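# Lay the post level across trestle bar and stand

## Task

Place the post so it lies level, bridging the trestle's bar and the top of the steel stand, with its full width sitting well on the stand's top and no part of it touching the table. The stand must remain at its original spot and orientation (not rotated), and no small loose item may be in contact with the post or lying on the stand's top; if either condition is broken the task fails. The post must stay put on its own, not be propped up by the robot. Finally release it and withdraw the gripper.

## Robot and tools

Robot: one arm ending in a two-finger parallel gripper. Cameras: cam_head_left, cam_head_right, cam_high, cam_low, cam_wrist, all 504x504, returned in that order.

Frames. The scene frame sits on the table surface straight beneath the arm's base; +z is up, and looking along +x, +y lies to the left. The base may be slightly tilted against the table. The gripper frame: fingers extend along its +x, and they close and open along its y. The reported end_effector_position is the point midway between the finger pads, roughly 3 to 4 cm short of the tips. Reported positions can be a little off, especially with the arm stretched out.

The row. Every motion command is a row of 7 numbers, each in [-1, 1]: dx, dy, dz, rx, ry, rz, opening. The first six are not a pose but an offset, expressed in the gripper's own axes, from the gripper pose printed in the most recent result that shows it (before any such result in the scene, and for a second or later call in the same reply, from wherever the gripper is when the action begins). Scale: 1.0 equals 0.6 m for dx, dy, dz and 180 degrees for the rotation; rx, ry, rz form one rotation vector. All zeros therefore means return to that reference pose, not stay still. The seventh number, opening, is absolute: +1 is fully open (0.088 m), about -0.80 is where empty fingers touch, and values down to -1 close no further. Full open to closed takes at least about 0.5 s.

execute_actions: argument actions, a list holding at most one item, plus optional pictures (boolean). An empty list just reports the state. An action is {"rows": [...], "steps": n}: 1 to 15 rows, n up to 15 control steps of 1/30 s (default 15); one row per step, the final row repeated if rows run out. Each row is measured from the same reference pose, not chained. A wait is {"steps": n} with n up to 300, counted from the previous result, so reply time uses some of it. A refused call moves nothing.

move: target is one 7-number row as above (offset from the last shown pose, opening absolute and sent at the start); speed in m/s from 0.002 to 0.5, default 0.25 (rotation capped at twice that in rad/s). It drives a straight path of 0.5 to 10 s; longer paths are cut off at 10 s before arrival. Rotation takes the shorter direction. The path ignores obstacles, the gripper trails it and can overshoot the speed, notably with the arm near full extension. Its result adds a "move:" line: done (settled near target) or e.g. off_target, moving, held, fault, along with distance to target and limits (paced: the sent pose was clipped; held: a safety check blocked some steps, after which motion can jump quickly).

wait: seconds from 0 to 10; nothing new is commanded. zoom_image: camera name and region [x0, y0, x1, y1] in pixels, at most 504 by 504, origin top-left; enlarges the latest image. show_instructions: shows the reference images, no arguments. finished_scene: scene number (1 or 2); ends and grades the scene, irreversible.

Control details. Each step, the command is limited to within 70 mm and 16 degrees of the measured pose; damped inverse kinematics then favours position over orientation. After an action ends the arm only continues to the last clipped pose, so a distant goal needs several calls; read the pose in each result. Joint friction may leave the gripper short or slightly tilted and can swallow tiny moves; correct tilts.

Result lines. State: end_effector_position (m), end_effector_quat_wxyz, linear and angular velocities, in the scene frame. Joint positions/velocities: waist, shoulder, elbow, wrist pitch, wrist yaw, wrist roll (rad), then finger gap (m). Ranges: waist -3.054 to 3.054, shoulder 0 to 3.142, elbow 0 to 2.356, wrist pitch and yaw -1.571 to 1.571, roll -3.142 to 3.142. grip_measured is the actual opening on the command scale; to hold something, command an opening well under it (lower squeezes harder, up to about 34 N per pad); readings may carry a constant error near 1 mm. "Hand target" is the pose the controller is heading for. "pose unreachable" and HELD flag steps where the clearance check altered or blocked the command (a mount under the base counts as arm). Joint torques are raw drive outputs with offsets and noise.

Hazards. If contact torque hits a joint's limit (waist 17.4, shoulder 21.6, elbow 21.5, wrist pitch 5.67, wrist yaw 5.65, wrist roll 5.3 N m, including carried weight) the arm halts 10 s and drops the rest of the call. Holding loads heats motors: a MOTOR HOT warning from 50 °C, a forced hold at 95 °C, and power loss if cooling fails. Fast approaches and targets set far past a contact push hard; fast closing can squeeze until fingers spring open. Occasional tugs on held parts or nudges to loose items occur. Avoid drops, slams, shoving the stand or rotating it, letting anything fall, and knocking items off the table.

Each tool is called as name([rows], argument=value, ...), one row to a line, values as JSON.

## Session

execute_actions(actions=[])

show_instructions()

Scene clock: 0.00 s of 4800.00 s.
end_effector_position=(+0.1514, -0.4320, +0.3061) grip_measured=+0.823 end_effector_quat_wxyz=(-0.373, -0.214, -0.046, +0.901) end_effector_velocity=(-0.001, -0.001, +0.002) end_effector_angular_velocity=(-0.006, +0.007, +0.001)
Joint positions: [-1.351  2.067  1.545 -0.65   0.575  1.207  0.079]
Joint velocities: [-0.002 -0.002 -0.002  0.007  0.007 -0.007 -0.   ]
Joint torques (N m, as the arm reports them, + toward a larger angle): no reading
Motor temperatures (°C, as the motors report them): [17 18 20 21 16 15]
Heat: hottest wrist pitch 21 °C (+0.0 °C/min).
Hand target: +0.151, -0.432, +0.306; -0.373, -0.214, -0.046, +0.901

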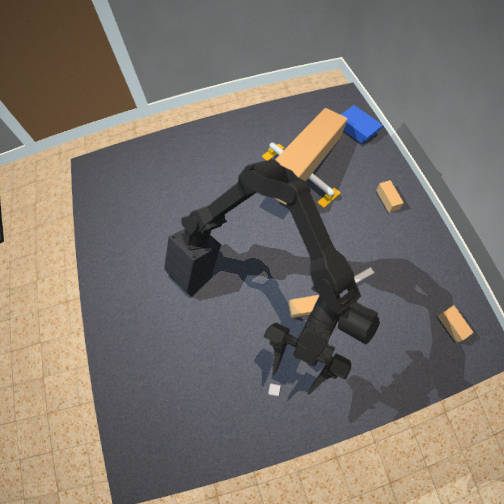

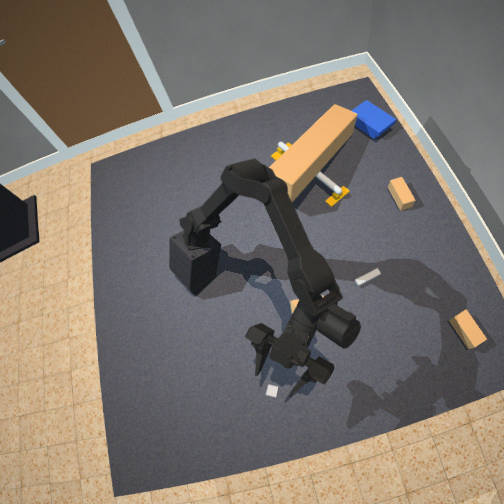

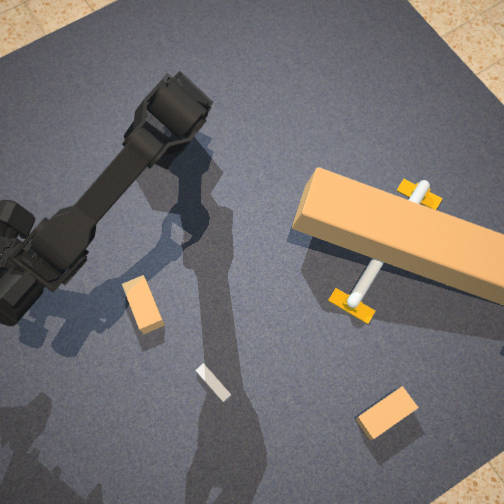

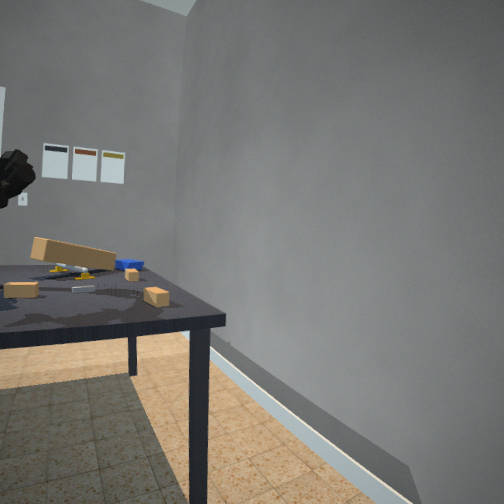

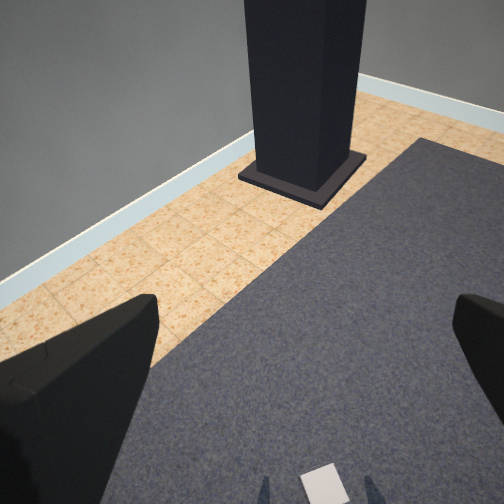

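Reference images for this scene: manual page 1, manual page 2, manual page 3, manual page 4.

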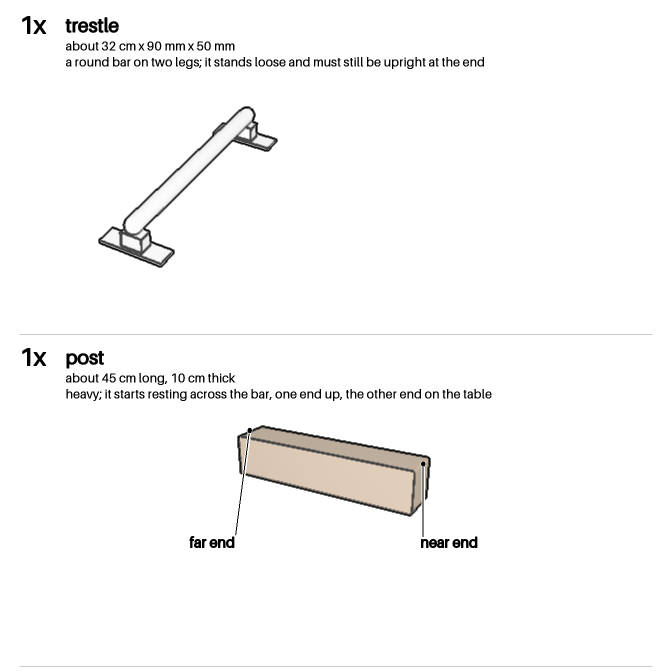

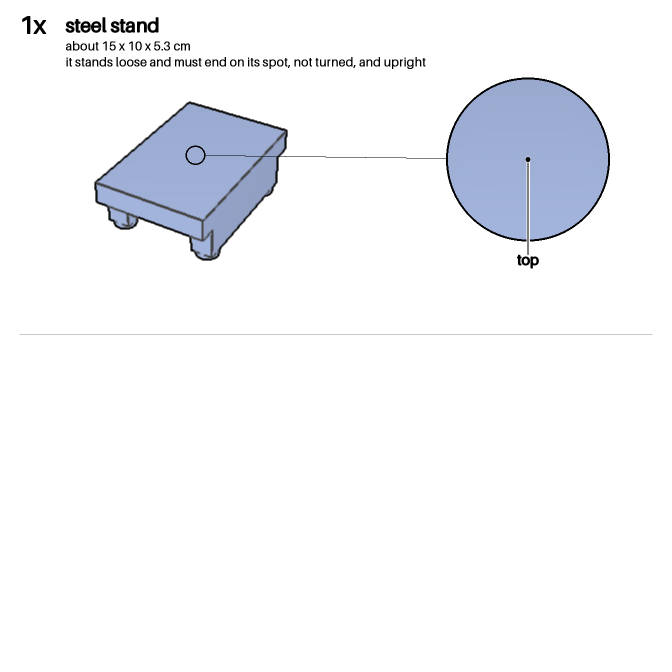

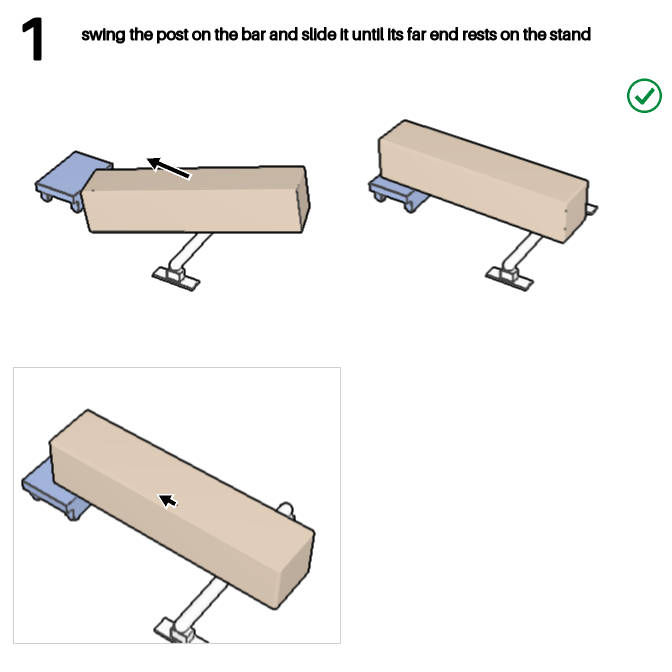

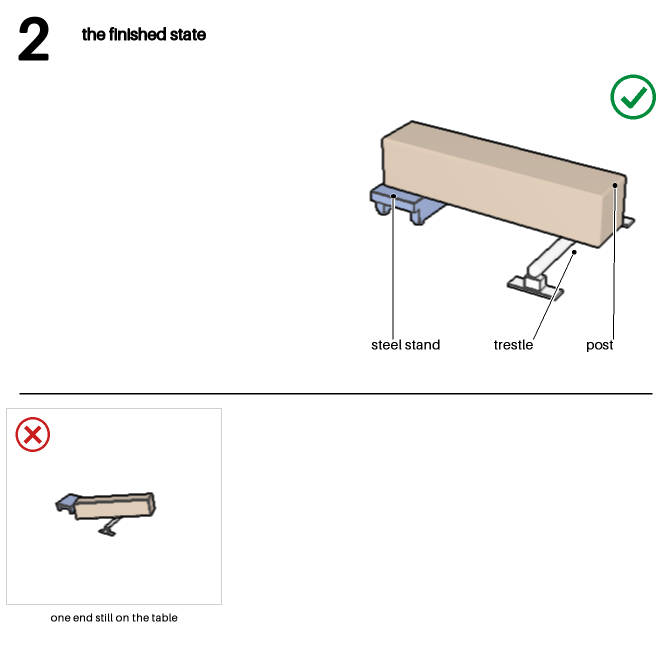

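move(target=[-0.405,0.017,-0.19,0,0.36,0,-1])

move(target=[0.05,-0.547,-0.41,-0.93,0,0,-1], speed=0.35)

Scene clock: 11.57 s of 4800.00 s.
end_effector_position=(+0.3489, -0.2531, +0.3030) grip_measured=-0.810 end_effector_quat_wxyz=(+0.290, +0.662, +0.239, -0.649) end_effector_velocity=(+0.002, +0.003, +0.002) end_effector_angular_velocity=(+0.013, -0.017, +0.006)
Joint positions: [-1.163  1.992  1.987 -1.444 -0.477  1.435  0.   ]
Joint velocities: [-0.002 -0.002  0.002 -0.007 -0.022 -0.007  0.   ]
Joint torques (N m, as the arm reports them, + toward a larger angle): [-4.74 -8.47  5.37  0.52 -0.1   0.1 ]
Motor temperatures (°C, as the motors report them): [19 21 21 21 16 15]
Heat: hottest shoulder 21 °C (+0.0 °C/min).
Hand target: +0.352, -0.252, +0.305; +0.293, +0.665, +0.237, -0.645
Off the commanded pose: 0.004 m, 0 deg.
After step 90, 5.87 s passed at rest.
move: done

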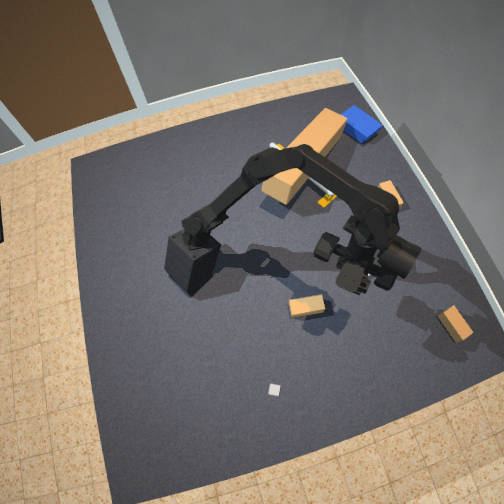

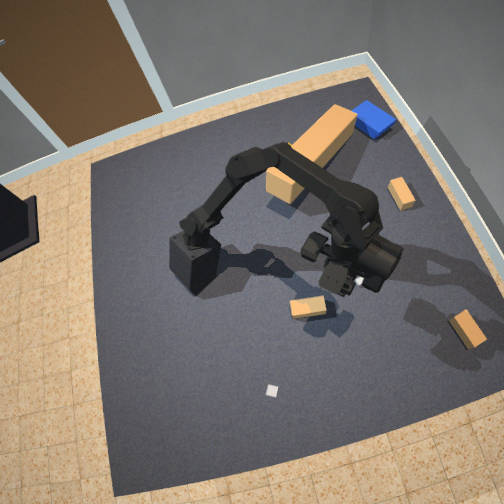

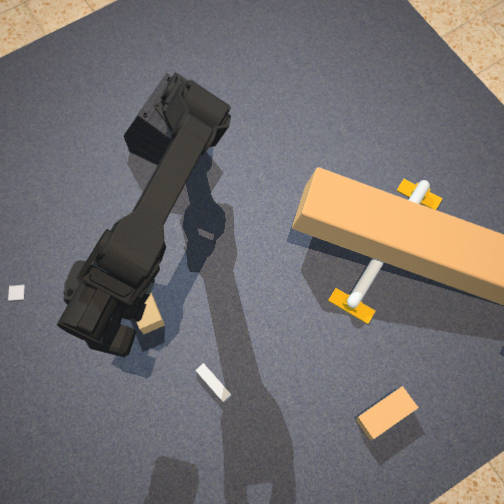

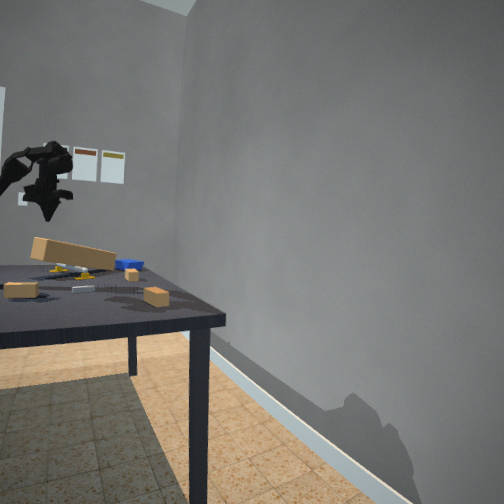

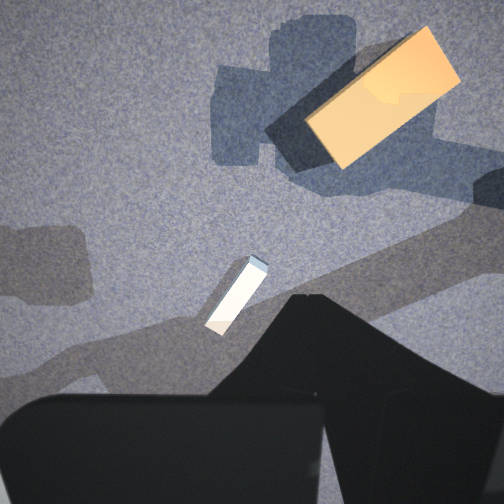

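Scene clock: 16.23 s of 4800.00 s.
end_effector_position=(+0.2968, +0.1468, +0.2438) grip_measured=-0.810 end_effector_quat_wxyz=(+0.686, -0.210, +0.676, +0.166) end_effector_velocity=(-0.002, +0.002, -0.000) end_effector_angular_velocity=(+0.006, +0.012, +0.014)
Joint positions: [ 0.294  1.165  1.196 -1.125  0.044 -0.064  0.   ]
Joint velocities: [ 0.007  0.002  0.002 -0.007 -0.007 -0.007  0.   ]
Joint torques (N m, as the arm reports them, + toward a larger angle): [ 0.24 -5.42  5.9   0.66  0.25 -0.08]
Motor temperatures (°C, as the motors report them): [19 22 21 21 16 15]
Heat: hottest shoulder 22 °C (+3.7 °C/min).
Hand target: +0.300, +0.149, +0.244; +0.687, -0.215, +0.674, +0.168
Off the commanded pose: 0.006 m, 1 deg.
move: done

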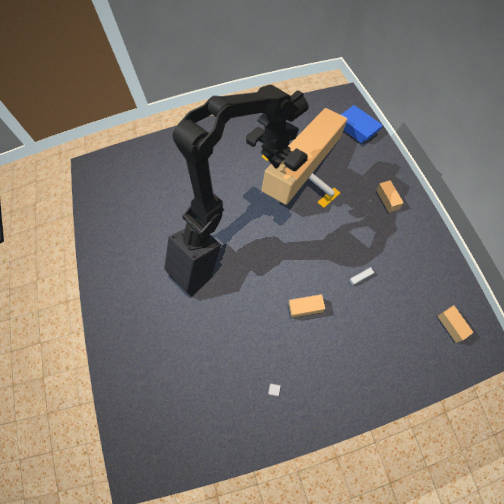

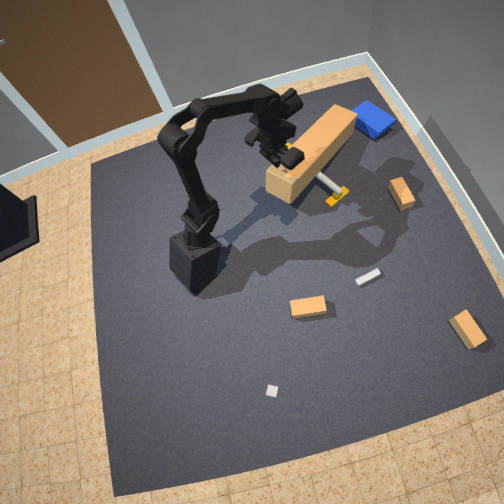

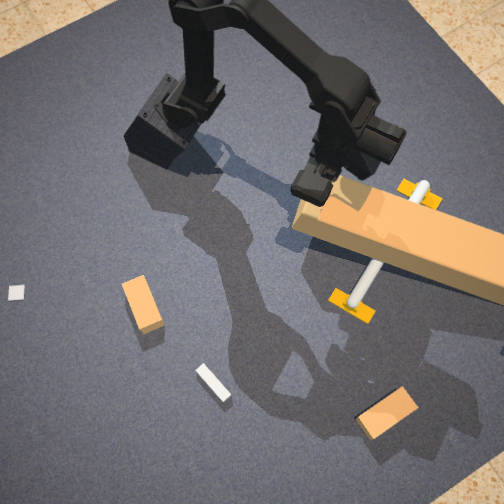

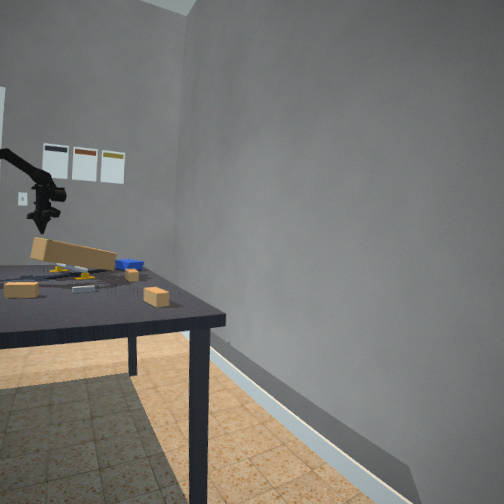

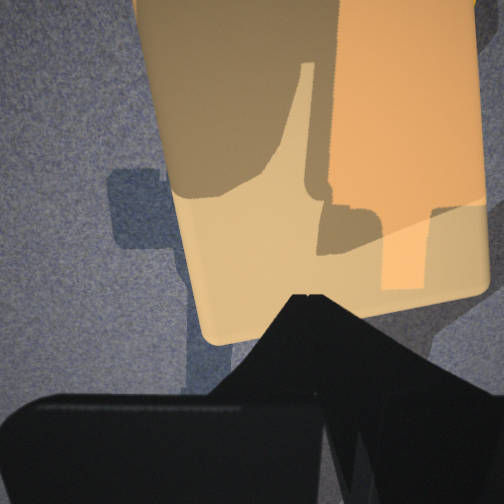

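move(target=[0.045,-0.025,-0.025,0,-0.045,0.02,-1], speed=0.04)

Scene clock: 21.30 s of 4800.00 s.
end_effector_position=(+0.2969, +0.1281, +0.2237) grip_measured=-0.810 end_effector_quat_wxyz=(+0.732, -0.178, +0.625, +0.203) end_effector_velocity=(+0.001, -0.001, -0.003) end_effector_angular_velocity=(+0.015, -0.004, -0.004)
Joint positions: [ 0.14   1.037  0.97  -0.879 -0.114 -0.193  0.   ]
Joint velocities: [-0.017 -0.002 -0.017  0.022 -0.022 -0.007  0.   ]
Joint torques (N m, as the arm reports them, + toward a larger angle): [-0.71 -5.4   2.81  1.06 -0.08 -0.08]
Motor temperatures (°C, as the motors report them): [19 22 22 20 16 15]
Heat: hottest shoulder 22 °C (+2.8 °C/min).
Hand target: +0.292, +0.125, +0.218; +0.727, -0.177, +0.632, +0.202
Off the commanded pose: 0.008 m, 1 deg.
move: done

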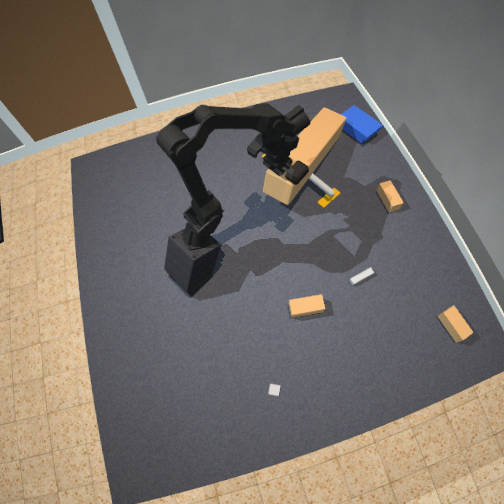

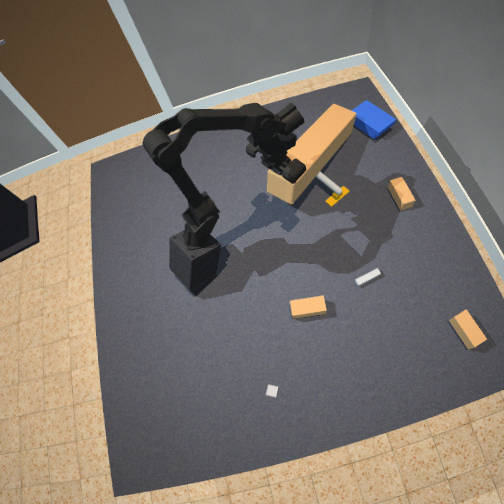

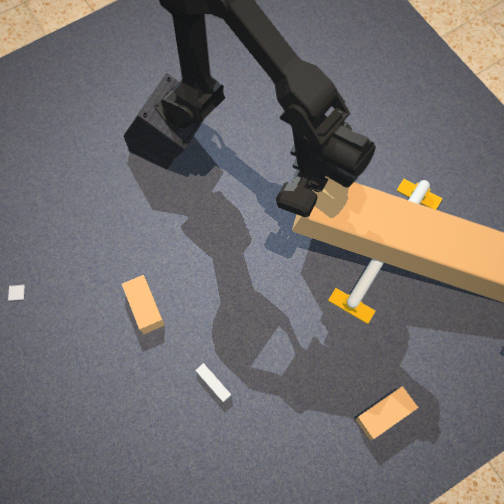

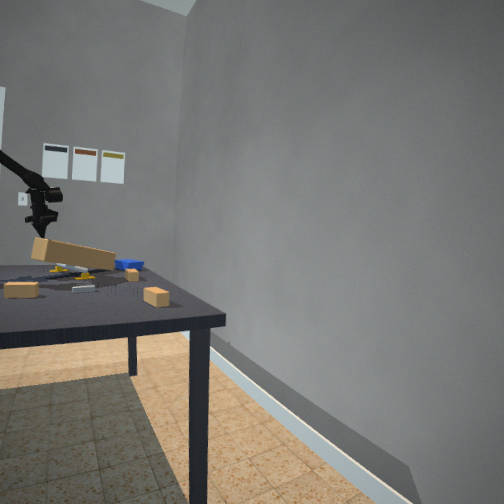

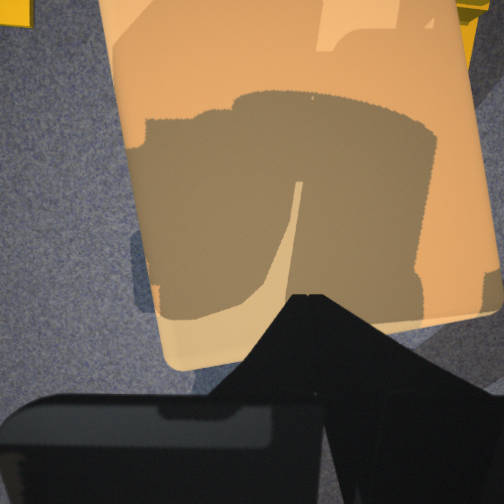

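move(target=[-0.008,0,0.022,0,0,0,-1], speed=0.03)

move(target=[0.108,0,-0.06,0,0,0,-1], speed=0.025)

Scene clock: 25.83 s of 4800.00 s.
end_effector_position=(+0.3046, +0.1332, +0.2297) grip_measured=-0.810 end_effector_quat_wxyz=(+0.732, -0.177, +0.626, +0.205) end_effector_velocity=(-0.003, -0.003, -0.002) end_effector_angular_velocity=(-0.020, +0.020, +0.016)
Joint positions: [ 0.147  1.066  1.023 -0.904 -0.114 -0.188  0.   ]
Joint velocities: [-0.002  0.007  0.002 -0.022  0.007 -0.022  0.   ]
Joint torques (N m, as the arm reports them, + toward a larger angle): [ 0.04 -4.93  6.03  0.71  0.17  0.11]
Motor temperatures (°C, as the motors report them): [18 22 22 20 16 15]
Heat: hottest shoulder 22 °C (+2.3 °C/min).
Hand target: +0.307, +0.134, +0.231; +0.732, -0.178, +0.625, +0.203
Off the commanded pose: 0.003 m, 0 deg.
After step 90, 0.77 s passed at rest.
move: done

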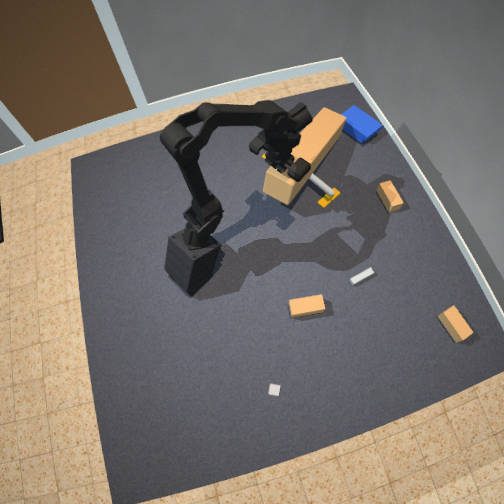

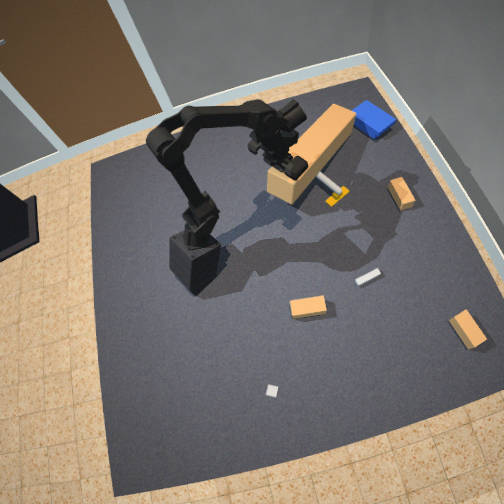

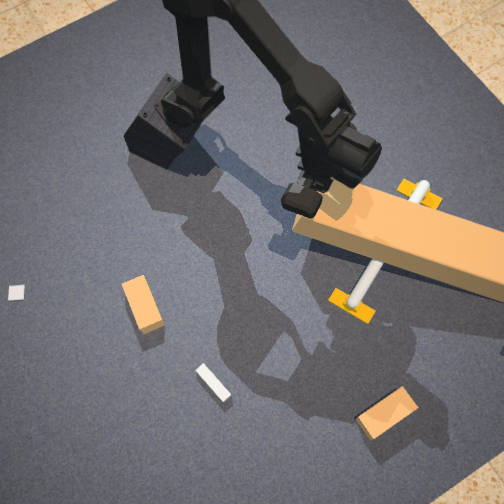

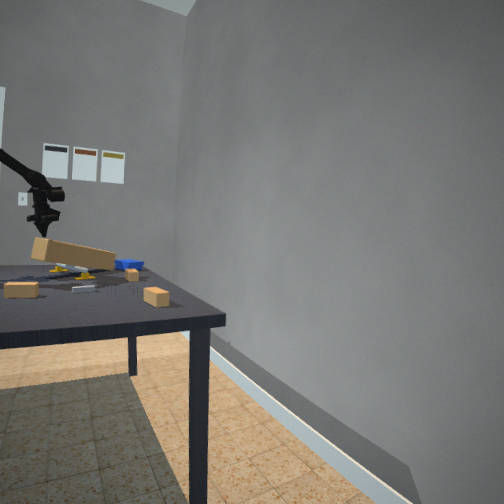

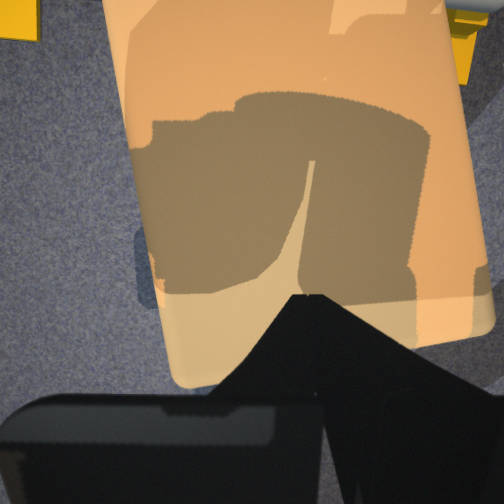

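Scene clock: 29.10 s of 4800.00 s.
end_effector_position=(+0.2796, +0.1166, +0.1620) grip_measured=-0.810 end_effector_quat_wxyz=(+0.728, -0.178, +0.630, +0.201) end_effector_velocity=(-0.005, -0.000, -0.003) end_effector_angular_velocity=(+0.001, +0.019, +0.009)
Joint positions: [ 0.144  1.08   0.742 -0.621 -0.11  -0.188  0.   ]
Joint velocities: [ 0.002  0.002 -0.007 -0.007 -0.007 -0.007  0.   ]
Joint torques (N m, as the arm reports them, + toward a larger angle): [ 0.13 -3.75  4.57  2.41 -0.09  0.06]
Motor temperatures (°C, as the motors report them): [18 22 22 21 16 15]
Heat: hottest shoulder 22 °C (+2.1 °C/min).
Hand target: +0.283, +0.120, +0.160; +0.732, -0.177, +0.625, +0.205
Off the commanded pose: 0.005 m, 1 deg.
move: done

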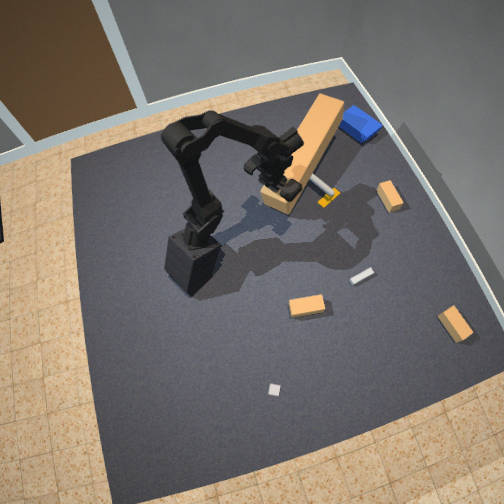

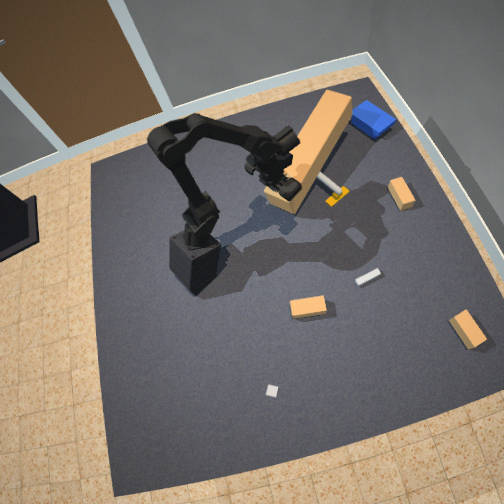

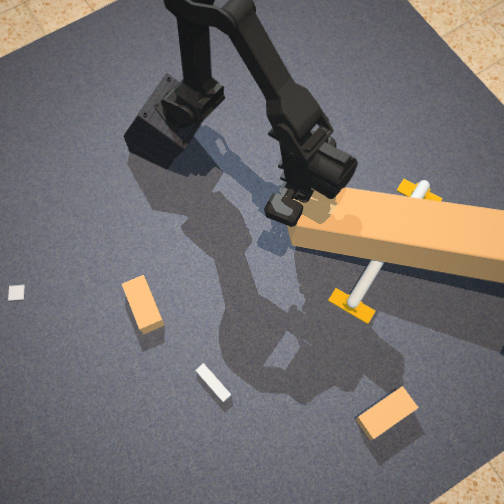

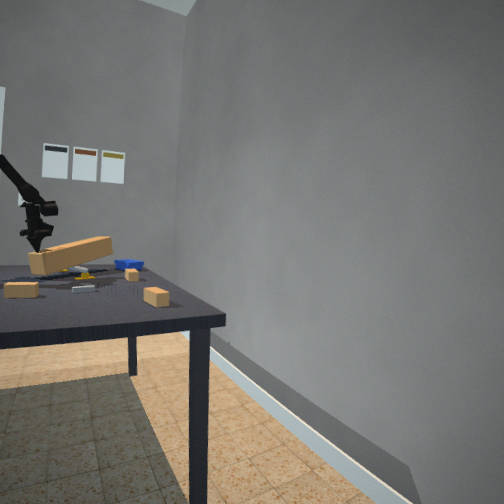

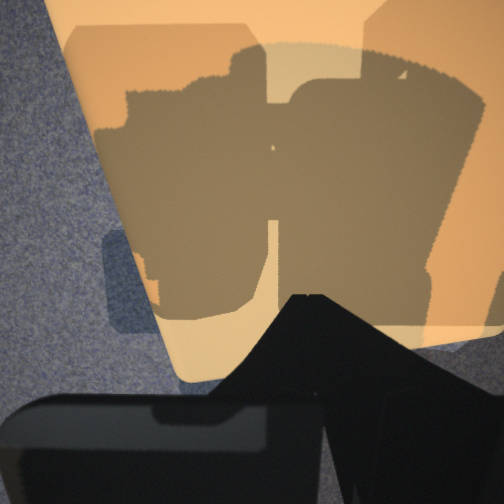

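Swing: near end left, rising a bit for more normal force.

move(target=[-0.012,0.075,0.012,0,0,0,-1], speed=0.02)

zoom_image(camera="cam_head_right", region=[240,70,420,230])

Scene clock: 34.60 s of 4800.00 s.
end_effector_position=(+0.2561, +0.1519, +0.1646) grip_measured=-0.810 end_effector_quat_wxyz=(+0.719, -0.182, +0.641, +0.196) end_effector_velocity=(-0.005, -0.003, -0.003) end_effector_angular_velocity=(-0.015, +0.011, +0.009)
Joint positions: [ 0.379  1.069  0.754 -0.667  0.031  0.006  0.   ]
Joint velocities: [ 0.002 -0.002 -0.012 -0.007  0.007 -0.007  0.   ]
Joint torques (N m, as the arm reports them, + toward a larger angle): [ 0.9  -5.84  5.85  1.43  0.    0.12]
Motor temperatures (°C, as the motors report them): [18 22 22 22 16 15]
Heat: hottest shoulder 22 °C (+1.7 °C/min).
Hand target: +0.262, +0.158, +0.170; +0.728, -0.178, +0.631, +0.201
Off the commanded pose: 0.010 m, 2 deg.
move: off_target

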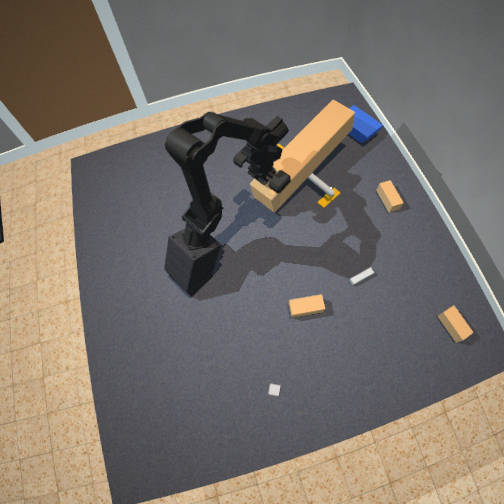

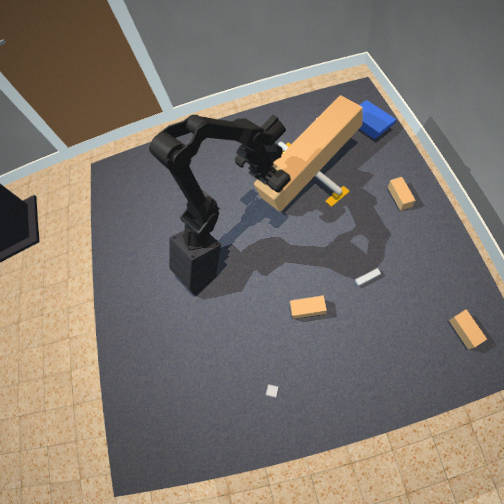

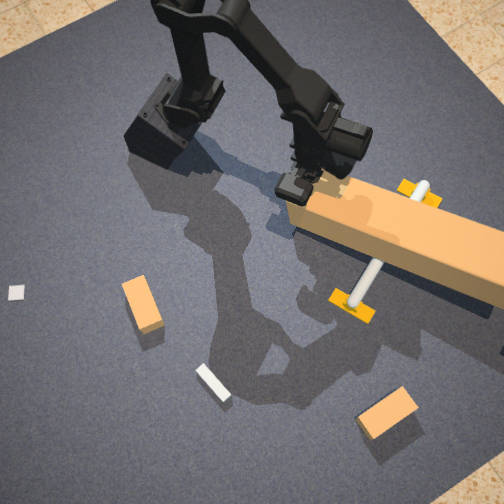

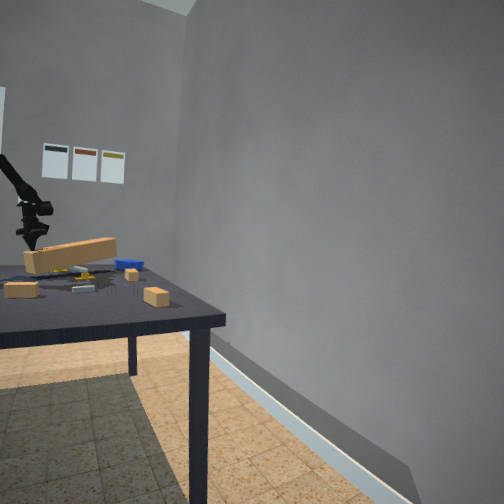

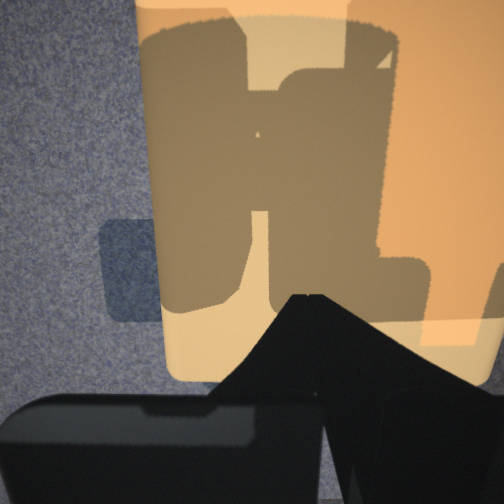

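Region (240, 70, 420, 230) of cam_head_right's 504x504 image, scaled by 2.800, with more detail than that image has.

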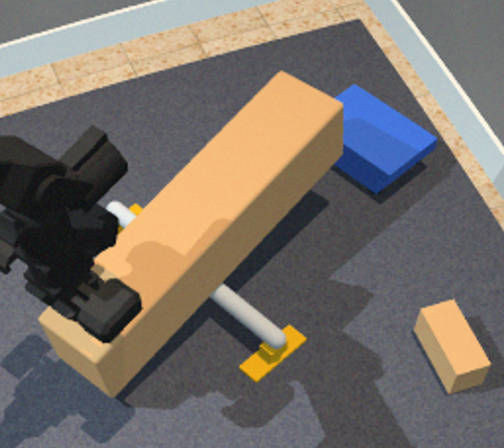

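move(target=[-0.008,0.015,0.1,0,-0.05,0,-1], speed=0.02)

zoom_image(camera="cam_head_right", region=[240,70,420,230])

zoom_image(camera="cam_low", region=[0,200,160,300])

Scene clock: 42.73 s of 4800.00 s.
end_effector_position=(+0.2930, +0.1836, +0.1749) grip_measured=-0.810 end_effector_quat_wxyz=(+0.759, -0.169, +0.592, +0.209) end_effector_velocity=(-0.003, +0.001, -0.000) end_effector_angular_velocity=(+0.011, +0.016, +0.010)
Joint positions: [ 0.416  1.133  0.841 -0.561  0.054  0.028  0.   ]
Joint velocities: [-0.002 -0.002 -0.002 -0.007 -0.022 -0.007  0.   ]
Joint torques (N m, as the arm reports them, + toward a larger angle): [ 0.48 -3.58  6.7   2.62  0.22  0.08]
Motor temperatures (°C, as the motors report them): [18 22 23 22 16 15]
Heat: hottest elbow 23 °C (+2.8 °C/min).
Hand target: +0.302, +0.190, +0.176; +0.767, -0.166, +0.583, +0.209
Off the commanded pose: 0.011 m, 1 deg.
After step 90, 1.00 s passed at rest.
move: off_target

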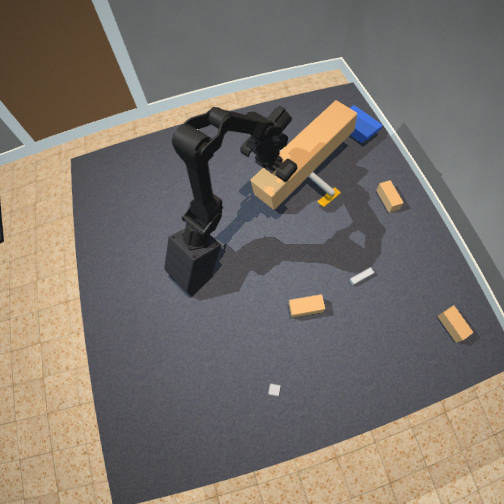

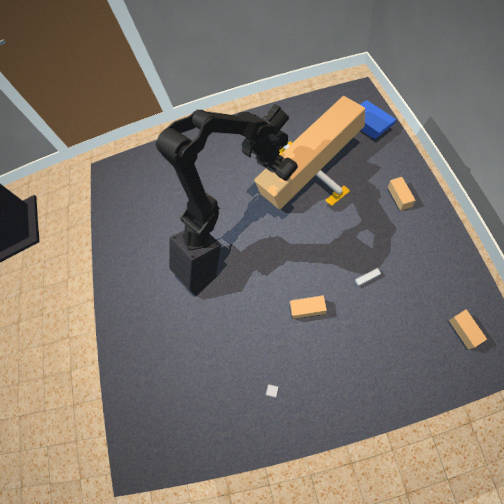

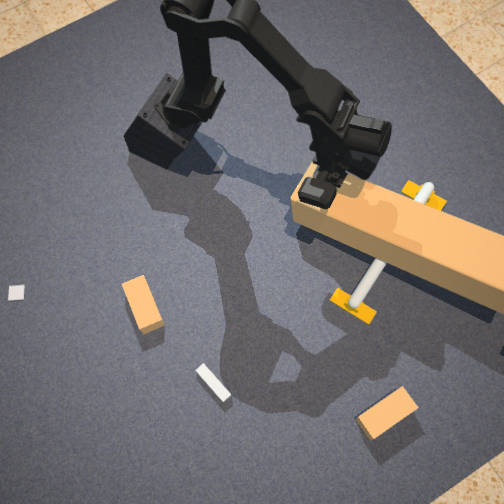

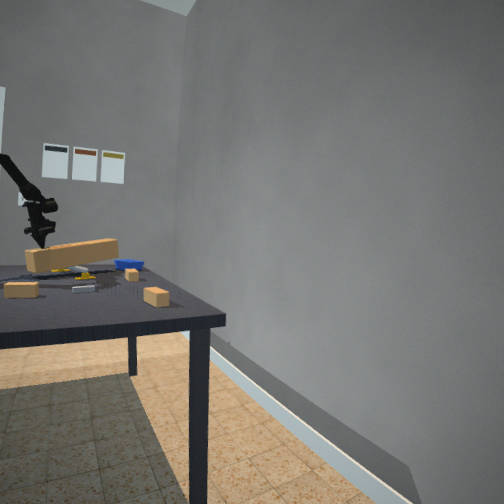

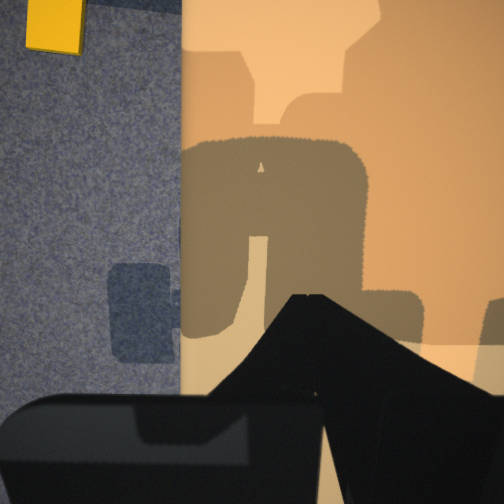

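Region (240, 70, 420, 230) of cam_head_right's 504x504 image, scaled by 2.800, with more detail than that image has.

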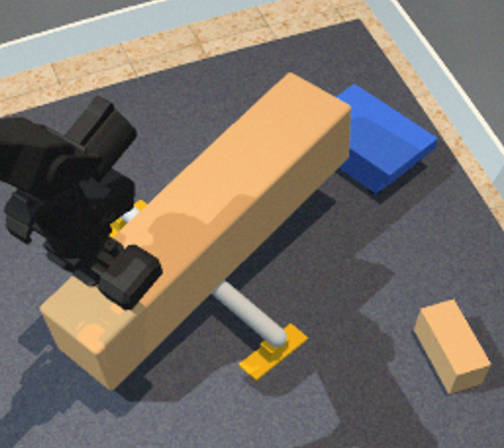

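Region (0, 200, 160, 300) of cam_low's 504x504 image, scaled by 3.150, with more detail than that image has; it fills the top 315 rows of this view, and the rest is white.

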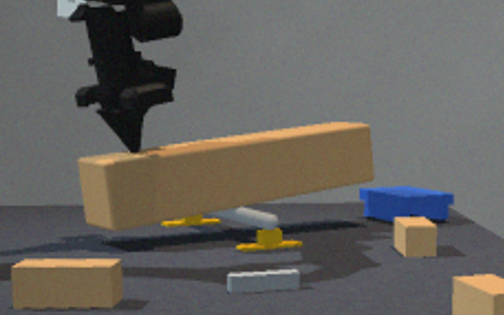

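move(target=[0.003,0,0,0.52,0,0,-1], speed=0.3)

move(target=[-0.008,-0.115,0.02,0,0,0.13,-1], speed=0.04)

Scene clock: 52.90 s of 4800.00 s.
end_effector_position=(+0.2948, +0.1828, +0.1750) grip_measured=-0.810 end_effector_quat_wxyz=(+0.645, +0.438, +0.556, -0.288) end_effector_velocity=(-0.002, -0.001, +0.001) end_effector_angular_velocity=(+0.002, +0.004, +0.007)
Joint positions: [ 0.412  1.134  0.842 -0.556  0.056  1.656  0.   ]
Joint velocities: [-0.002 -0.007 -0.002 -0.007 -0.007 -0.007  0.   ]
Joint torques (N m, as the arm reports them, + toward a larger angle): [ 0.49 -5.52  4.2   1.12  0.02  0.12]
Motor temperatures (°C, as the motors report them): [18 21 24 24 16 15]
Heat: hottest elbow 24 °C (+3.4 °C/min).
Hand target: +0.293, +0.184, +0.173; +0.643, +0.438, +0.558, -0.289
Off the commanded pose: 0.002 m, 0 deg.
After step 90, 3.93 s passed at rest.
move: done

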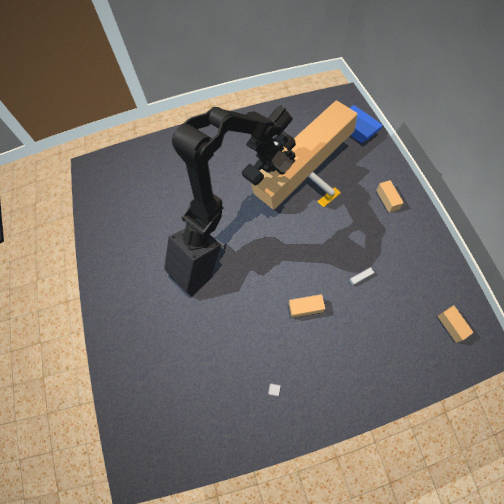

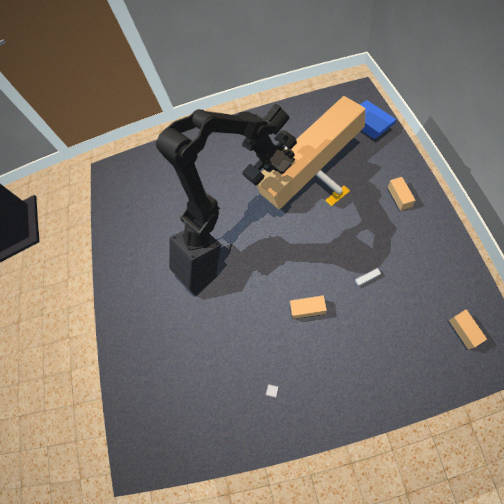

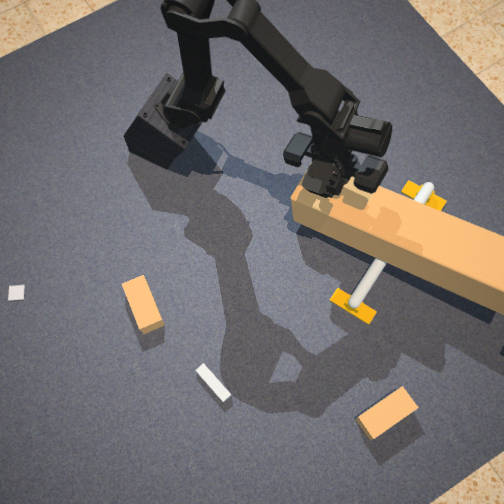

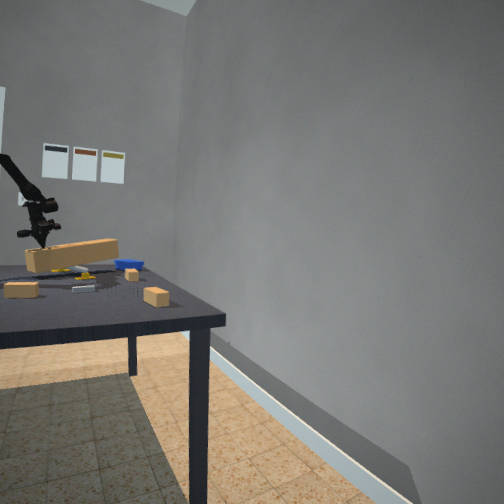

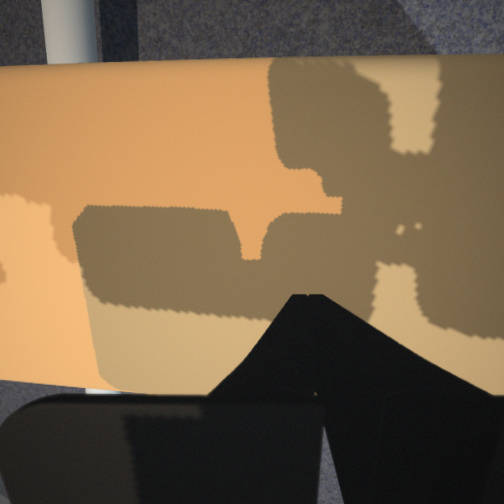

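Scene clock: 58.23 s of 4800.00 s.
end_effector_position=(+0.2453, +0.1467, +0.1683) grip_measured=-0.810 end_effector_quat_wxyz=(+0.690, +0.547, +0.453, -0.141) end_effector_velocity=(-0.003, -0.004, -0.001) end_effector_angular_velocity=(-0.009, -0.008, -0.001)
Joint positions: [ 0.411  0.613  0.234 -0.037  0.076  1.624  0.   ]
Joint velocities: [-0.002 -0.027 -0.017 -0.007  0.007 -0.007  0.   ]
Joint torques (N m, as the arm reports them, + toward a larger angle): [-0.41 -2.73  2.94  1.03  0.27 -0.1 ]
Motor temperatures (°C, as the motors report them): [18 21 24 23 16 15]
Heat: hottest elbow 24 °C (+3.1 °C/min).
Hand target: +0.240, +0.141, +0.161; +0.692, +0.540, +0.455, -0.151
Off the commanded pose: 0.010 m, 1 deg.
move: off_target

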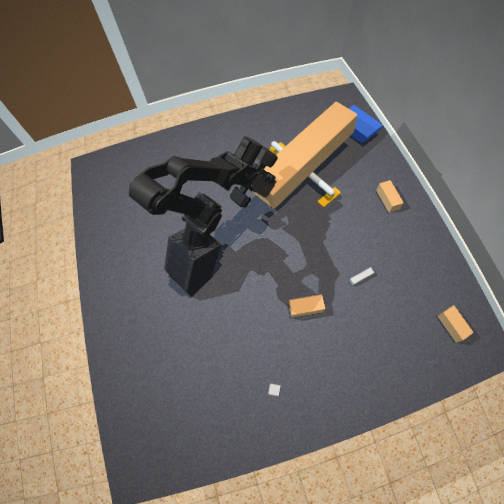

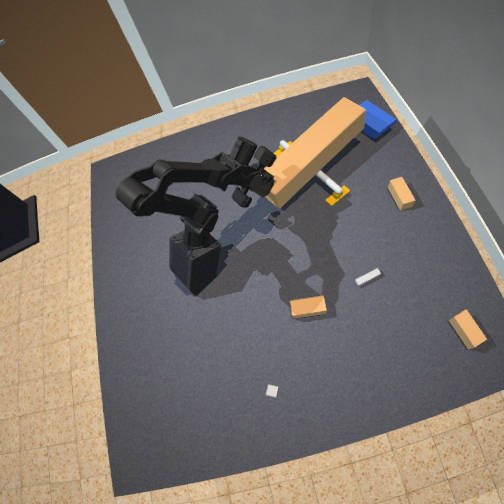

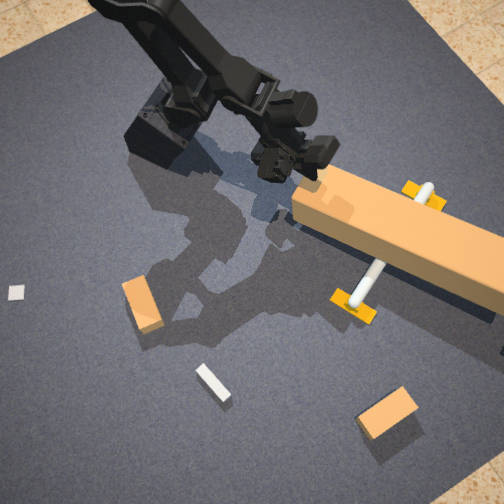

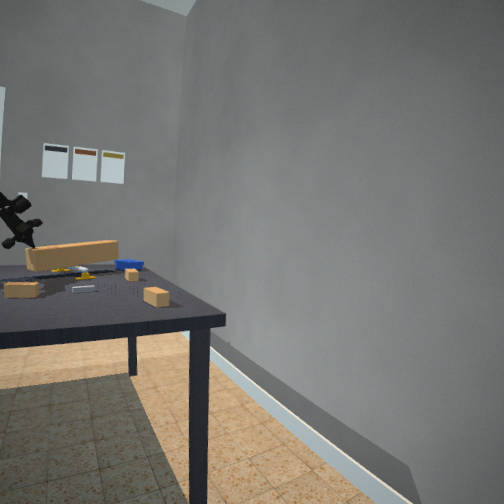

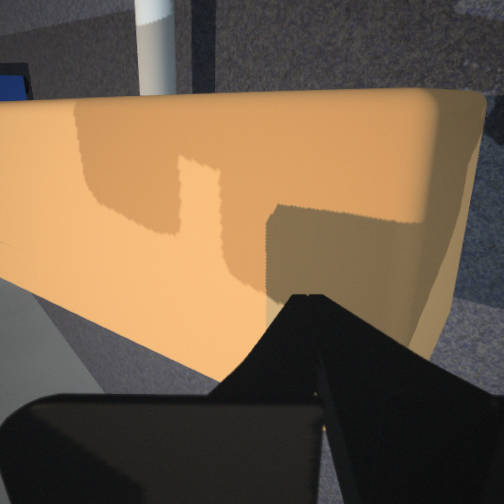

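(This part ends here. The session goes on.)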